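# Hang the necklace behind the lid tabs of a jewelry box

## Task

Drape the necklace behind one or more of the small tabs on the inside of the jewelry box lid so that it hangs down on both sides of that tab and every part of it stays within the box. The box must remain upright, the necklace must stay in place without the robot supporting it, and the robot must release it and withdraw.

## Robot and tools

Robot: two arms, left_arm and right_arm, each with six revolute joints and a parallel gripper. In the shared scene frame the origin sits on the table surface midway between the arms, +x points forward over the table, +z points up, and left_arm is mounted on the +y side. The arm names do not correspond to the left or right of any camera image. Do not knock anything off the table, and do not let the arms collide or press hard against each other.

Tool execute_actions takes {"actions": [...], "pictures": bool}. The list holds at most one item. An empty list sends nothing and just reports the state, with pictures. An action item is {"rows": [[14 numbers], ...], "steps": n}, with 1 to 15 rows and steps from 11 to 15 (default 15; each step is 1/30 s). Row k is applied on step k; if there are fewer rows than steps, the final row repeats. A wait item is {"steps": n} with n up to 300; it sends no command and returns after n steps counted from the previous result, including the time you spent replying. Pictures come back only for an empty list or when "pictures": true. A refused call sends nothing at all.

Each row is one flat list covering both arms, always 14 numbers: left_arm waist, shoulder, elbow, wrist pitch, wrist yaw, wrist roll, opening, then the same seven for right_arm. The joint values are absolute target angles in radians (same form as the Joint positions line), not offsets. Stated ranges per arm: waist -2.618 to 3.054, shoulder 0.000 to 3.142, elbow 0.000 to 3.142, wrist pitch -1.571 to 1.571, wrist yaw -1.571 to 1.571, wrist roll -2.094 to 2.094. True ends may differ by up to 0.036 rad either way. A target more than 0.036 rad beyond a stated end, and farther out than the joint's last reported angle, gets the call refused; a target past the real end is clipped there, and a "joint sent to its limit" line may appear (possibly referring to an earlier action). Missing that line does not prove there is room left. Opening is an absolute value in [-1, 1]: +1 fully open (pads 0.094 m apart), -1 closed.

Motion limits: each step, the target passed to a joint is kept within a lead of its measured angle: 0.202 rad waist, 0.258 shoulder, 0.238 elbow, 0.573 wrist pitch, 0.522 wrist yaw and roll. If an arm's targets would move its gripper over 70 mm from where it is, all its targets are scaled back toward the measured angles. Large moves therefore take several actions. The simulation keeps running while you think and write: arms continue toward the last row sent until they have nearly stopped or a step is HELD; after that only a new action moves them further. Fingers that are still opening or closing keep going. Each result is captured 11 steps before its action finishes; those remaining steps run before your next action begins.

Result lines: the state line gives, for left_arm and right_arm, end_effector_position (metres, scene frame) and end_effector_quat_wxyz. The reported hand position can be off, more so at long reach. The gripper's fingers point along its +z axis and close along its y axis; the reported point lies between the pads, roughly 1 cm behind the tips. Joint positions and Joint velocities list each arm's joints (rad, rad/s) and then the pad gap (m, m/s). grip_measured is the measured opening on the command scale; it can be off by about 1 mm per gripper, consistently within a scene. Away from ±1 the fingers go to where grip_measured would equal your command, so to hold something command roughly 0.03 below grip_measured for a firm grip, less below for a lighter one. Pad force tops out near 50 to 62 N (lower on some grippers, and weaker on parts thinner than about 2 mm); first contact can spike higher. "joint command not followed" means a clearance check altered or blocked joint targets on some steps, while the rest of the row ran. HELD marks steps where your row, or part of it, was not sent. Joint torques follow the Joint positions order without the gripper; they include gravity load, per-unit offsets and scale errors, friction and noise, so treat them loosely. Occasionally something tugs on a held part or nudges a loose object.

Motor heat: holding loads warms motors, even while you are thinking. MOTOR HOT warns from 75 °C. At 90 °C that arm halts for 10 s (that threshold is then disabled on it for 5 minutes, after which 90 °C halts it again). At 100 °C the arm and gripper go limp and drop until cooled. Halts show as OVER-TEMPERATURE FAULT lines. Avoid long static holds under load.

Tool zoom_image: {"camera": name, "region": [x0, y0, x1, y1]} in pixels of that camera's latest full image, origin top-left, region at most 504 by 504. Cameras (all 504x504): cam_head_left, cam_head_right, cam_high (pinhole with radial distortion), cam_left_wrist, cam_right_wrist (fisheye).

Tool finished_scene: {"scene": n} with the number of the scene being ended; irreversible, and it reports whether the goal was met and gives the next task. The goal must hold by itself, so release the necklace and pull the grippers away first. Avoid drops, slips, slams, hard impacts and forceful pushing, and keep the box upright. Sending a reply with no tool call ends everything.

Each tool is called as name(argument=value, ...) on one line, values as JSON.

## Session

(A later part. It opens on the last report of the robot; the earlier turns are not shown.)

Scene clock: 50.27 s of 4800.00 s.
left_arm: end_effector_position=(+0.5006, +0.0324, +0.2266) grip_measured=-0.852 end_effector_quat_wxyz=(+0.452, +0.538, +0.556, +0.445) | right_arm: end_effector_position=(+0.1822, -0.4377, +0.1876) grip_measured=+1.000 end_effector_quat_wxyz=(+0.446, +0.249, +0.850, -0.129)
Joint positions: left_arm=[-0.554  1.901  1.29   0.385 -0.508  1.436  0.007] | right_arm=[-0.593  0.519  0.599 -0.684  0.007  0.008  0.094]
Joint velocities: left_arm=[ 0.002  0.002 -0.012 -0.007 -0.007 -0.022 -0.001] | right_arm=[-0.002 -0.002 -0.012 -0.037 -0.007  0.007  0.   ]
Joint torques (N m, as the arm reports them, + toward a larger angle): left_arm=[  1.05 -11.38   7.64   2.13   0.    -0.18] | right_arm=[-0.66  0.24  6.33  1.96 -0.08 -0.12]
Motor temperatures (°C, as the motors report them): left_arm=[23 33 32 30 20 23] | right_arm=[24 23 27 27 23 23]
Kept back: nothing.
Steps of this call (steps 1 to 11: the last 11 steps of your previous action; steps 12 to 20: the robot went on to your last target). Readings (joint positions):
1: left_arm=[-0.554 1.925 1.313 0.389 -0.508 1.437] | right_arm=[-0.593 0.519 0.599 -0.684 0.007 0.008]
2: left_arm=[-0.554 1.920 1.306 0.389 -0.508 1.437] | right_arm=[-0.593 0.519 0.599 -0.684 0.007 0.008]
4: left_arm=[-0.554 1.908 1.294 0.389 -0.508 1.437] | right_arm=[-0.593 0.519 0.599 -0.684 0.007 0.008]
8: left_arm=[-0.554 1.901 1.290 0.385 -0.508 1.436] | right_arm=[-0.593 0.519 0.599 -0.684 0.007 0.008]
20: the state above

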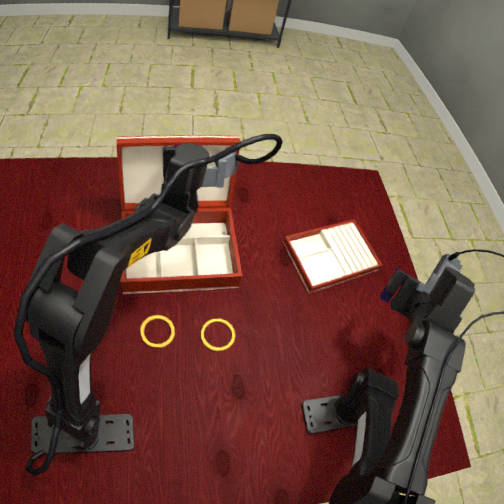

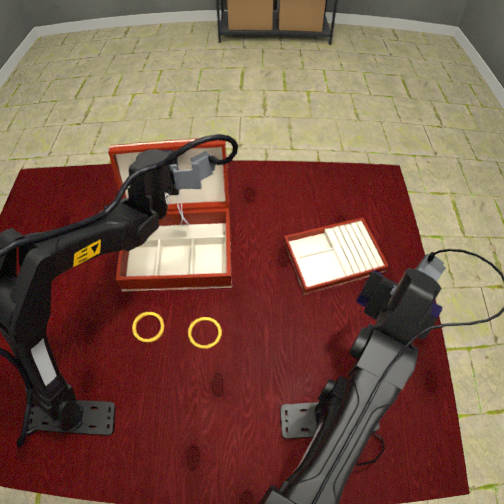

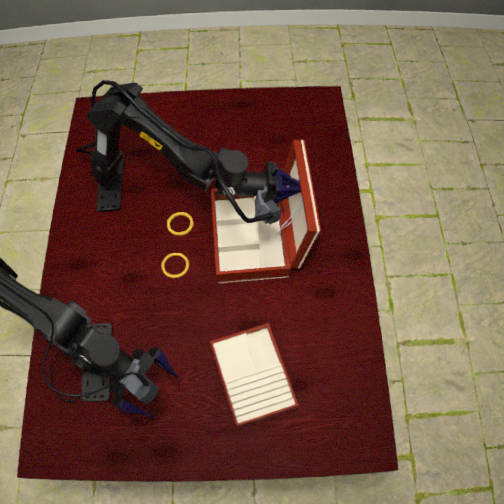

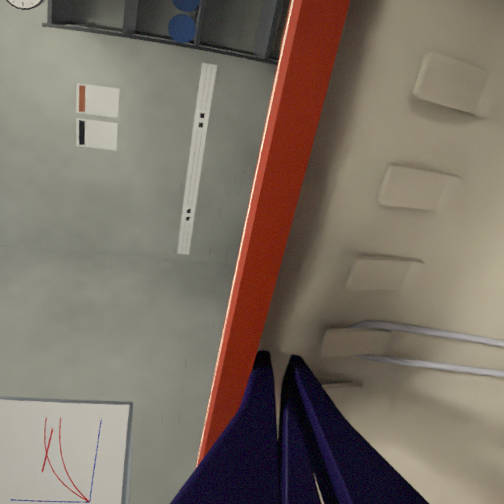

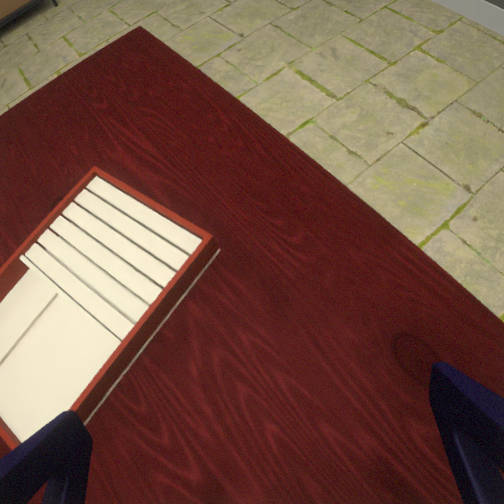

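Hung. Retreat.

execute_actions(actions=[{"rows":[[-0.55,1.85,1.26,0.39,-0.51,1.42,-0.85,-0.6,0.5,0.6,-0.7,0,0,1],[-0.57,1.82,1.235,0.39,-0.52,1.42,-0.85,-0.6,0.5,0.6,-0.7,0,0,1],[-0.59,1.79,1.21,0.385,-0.54,1.42,-0.85,-0.6,0.5,0.6,-0.7,0,0,1],[-0.61,1.76,1.18,0.38,-0.56,1.42,-0.85,-0.6,0.5,0.6,-0.7,0,0,1],[-0.63,1.72,1.15,0.37,-0.58,1.42,-0.85,-0.6,0.5,0.6,-0.7,0,0,1],[-0.65,1.68,1.12,0.36,-0.6,1.42,-0.85,-0.6,0.5,0.6,-0.7,0,0,1],[-0.66,1.62,1.09,0.35,-0.61,1.42,-0.85,-0.6,0.5,0.6,-0.7,0,0,1],[-0.66,1.55,1.06,0.33,-0.6,1.42,-0.85,-0.6,0.5,0.6,-0.7,0,0,1],[-0.64,1.47,1.03,0.3,-0.58,1.4,-0.85,-0.6,0.5,0.6,-0.7,0,0,1],[-0.6,1.39,1.0,0.26,-0.55,1.35,-0.85,-0.6,0.5,0.6,-0.7,0,0,1],[-0.55,1.31,0.96,0.22,-0.5,1.3,-0.85,-0.6,0.5,0.6,-0.7,0,0,1],[-0.5,1.23,0.92,0.18,-0.45,1.2,-0.85,-0.6,0.5,0.6,-0.7,0,0,1],[-0.44,1.15,0.88,0.12,-0.4,1.1,-0.85,-0.6,0.5,0.6,-0.7,0,0,1],[-0.38,1.07,0.84,0.06,-0.35,1.0,-0.85,-0.6,0.5,0.6,-0.7,0,0,1],[-0.3,0.98,0.8,0,-0.3,0.9,-0.85,-0.6,0.5,0.6,-0.7,0,0,1]],"steps":15}])

execute_actions(actions=[{"rows":[[-0.2,0.9,0.75,-0.1,-0.15,0.5,-0.85,-0.6,0.5,0.6,-0.7,0,0,1],[-0.1,0.8,0.7,-0.2,0,0,-0.85,-0.6,0.5,0.6,-0.7,0,0,1]],"steps":15}])

execute_actions(actions=[{"steps":25}], pictures=true)

zoom_image(camera="cam_head_left", region=[100,120,260,300])

Scene clock: 51.23 s of 4800.00 s.
left_arm: end_effector_position=(+0.4874, +0.0366, +0.2312) grip_measured=-0.852 end_effector_quat_wxyz=(+0.451, +0.537, +0.555, +0.447) | right_arm: end_effector_position=(+0.1822, -0.4377, +0.1876) grip_measured=+1.000 end_effector_quat_wxyz=(+0.446, +0.249, +0.850, -0.129)
Joint positions: left_arm=[-0.562  1.848  1.238  0.384 -0.519  1.436  0.007] | right_arm=[-0.593  0.519  0.599 -0.684  0.007  0.008  0.094]
Joint velocities: left_arm=[-0.193 -0.784 -0.735 -0.022 -0.3    0.051 -0.   ] | right_arm=[ 0.002  0.007  0.002 -0.007 -0.066  0.007  0.   ]
Joint torques (N m, as the arm reports them, + toward a larger angle): left_arm=[ -2.57 -12.18   7.82   2.04  -0.02  -0.16] | right_arm=[-0.53  0.15  6.08  1.95 -0.09 -0.1 ]
Motor temperatures (°C, as the motors report them): left_arm=[23 33 32 30 20 23] | right_arm=[24 23 27 27 23 23]
Steps of this call (steps 1 to 15: the robot went on to your last target; steps 16 to 25: nothing new was sent; steps 26 to 29: the first 4 steps of this action). Readings (joint positions):
26: left_arm=[-0.554 1.898 1.288 0.385 -0.508 1.436] | right_arm=[-0.593 0.519 0.599 -0.684 0.007 0.008]
27: left_arm=[-0.554 1.889 1.279 0.385 -0.508 1.436] | right_arm=[-0.593 0.519 0.599 -0.684 0.007 0.008]
29: the state above

Scene clock: 51.73 s of 4800.00 s.
left_arm: end_effector_position=(+0.3224, +0.2120, +0.3476) grip_measured=-0.851 end_effector_quat_wxyz=(+0.602, +0.303, +0.655, +0.341) | right_arm: end_effector_position=(+0.1822, -0.4377, +0.1876) grip_measured=+1.000 end_effector_quat_wxyz=(+0.446, +0.249, +0.850, -0.129)
Joint positions: left_arm=[-0.228  0.915  0.796  0.075 -0.265  0.938  0.007] | right_arm=[-0.593  0.519  0.599 -0.684  0.007  0.008  0.094]
Joint velocities: left_arm=[ 1.766 -1.829 -0.916 -1.341  1.458 -2.513 -0.   ] | right_arm=[-0.002  0.027 -0.012  0.022 -0.051  0.066  0.   ]
Joint torques (N m, as the arm reports them, + toward a larger angle): left_arm=[ 0.2  -0.31  6.97  1.74  0.11 -0.11] | right_arm=[-0.56 -0.01  6.15  1.98 -0.12 -0.08]
Motor temperatures (°C, as the motors report them): left_arm=[23 33 32 30 20 23] | right_arm=[24 23 27 27 23 23]
Steps of this call (steps 1 to 11: the last 11 steps of your previous action; steps 12 to 15: the first 4 steps of this action). Readings (joint positions):
12: left_arm=[-0.409 1.127 0.896 0.200 -0.416 1.168] | right_arm=[-0.593 0.519 0.599 -0.684 0.007 0.008]
13: left_arm=[-0.348 1.053 0.863 0.163 -0.370 1.097] | right_arm=[-0.593 0.519 0.599 -0.684 0.007 0.008]
15: the state above

Scene clock: 52.57 s of 4800.00 s.
left_arm: end_effector_position=(+0.2927, +0.2128, +0.2825) grip_measured=-0.851 end_effector_quat_wxyz=(+0.609, +0.026, +0.793, -0.010) | right_arm: end_effector_position=(+0.1822, -0.4377, +0.1876) grip_measured=+1.000 end_effector_quat_wxyz=(+0.446, +0.249, +0.850, -0.129)
Joint positions: left_arm=[-0.104  0.799  0.714 -0.177 -0.011  0.013  0.007] | right_arm=[-0.593  0.519  0.599 -0.684  0.007  0.008  0.094]
Joint velocities: left_arm=[ 0.007 -0.017 -0.002 -0.051 -0.051  0.022  0.   ] | right_arm=[-0.007  0.007  0.012 -0.066  0.022  0.022  0.   ]
Joint torques (N m, as the arm reports them, + toward a larger angle): left_arm=[ 0.37 -0.46  8.1   1.97  0.16 -0.11] | right_arm=[-0.42  0.02  6.23  1.97 -0.13 -0.05]
Motor temperatures (°C, as the motors report them): left_arm=[23 33 32 30 20 23] | right_arm=[24 23 27 27 23 23]
Kept back: nothing.
Steps of this call (steps 1 to 11: the last 11 steps of your previous action; steps 12 to 25: the robot went on to your last target). Readings (joint positions):
1: left_arm=[-0.172 0.860 0.769 0.031 -0.221 0.843] | right_arm=[-0.593 0.519 0.599 -0.684 0.007 0.008]
2: left_arm=[-0.131 0.822 0.750 -0.009 -0.187 0.744] | right_arm=[-0.593 0.519 0.599 -0.684 0.007 0.008]
4: left_arm=[-0.105 0.799 0.733 -0.066 -0.132 0.550] | right_arm=[-0.593 0.519 0.599 -0.684 0.007 0.008]
8: left_arm=[-0.104 0.799 0.716 -0.140 -0.059 0.236] | right_arm=[-0.593 0.519 0.599 -0.684 0.007 0.008]
25: the state above

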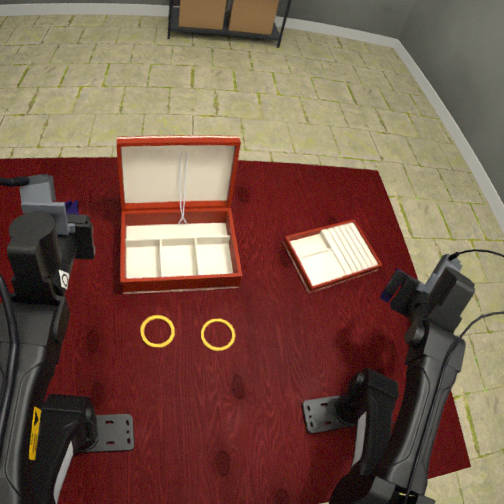

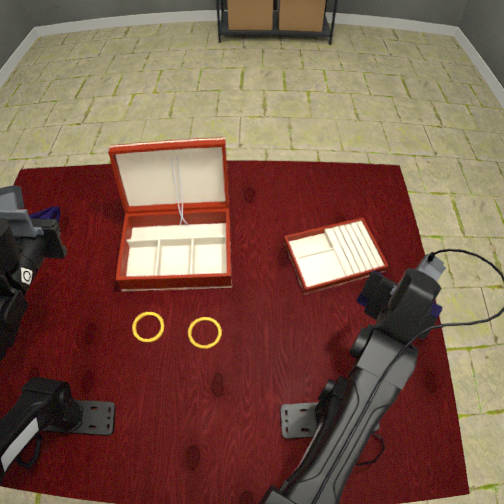

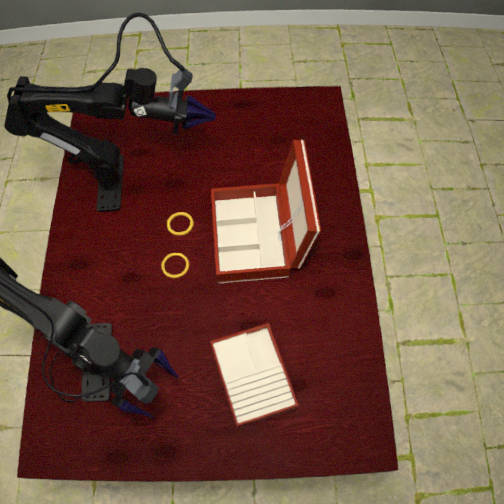

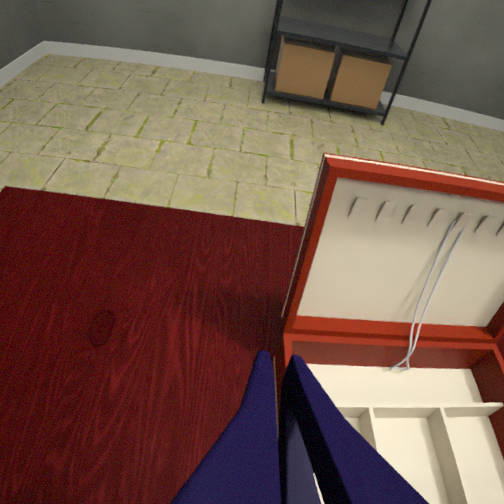

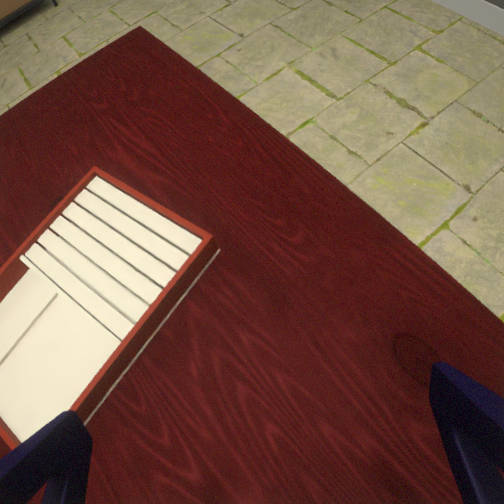

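Region (100, 120, 260, 300) of cam_head_left's 504x504 image, scaled by 2.800, with more detail than that image has.

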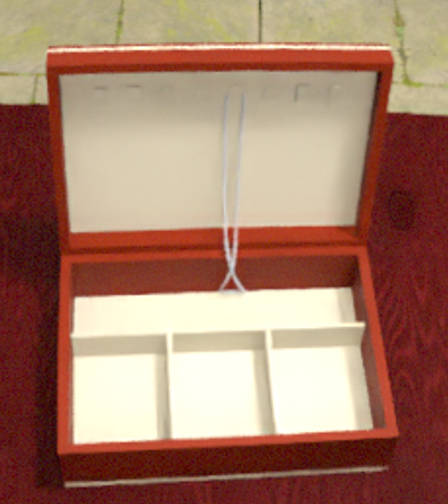

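finished_scene(scene=2)

The scene is finished: the task was done.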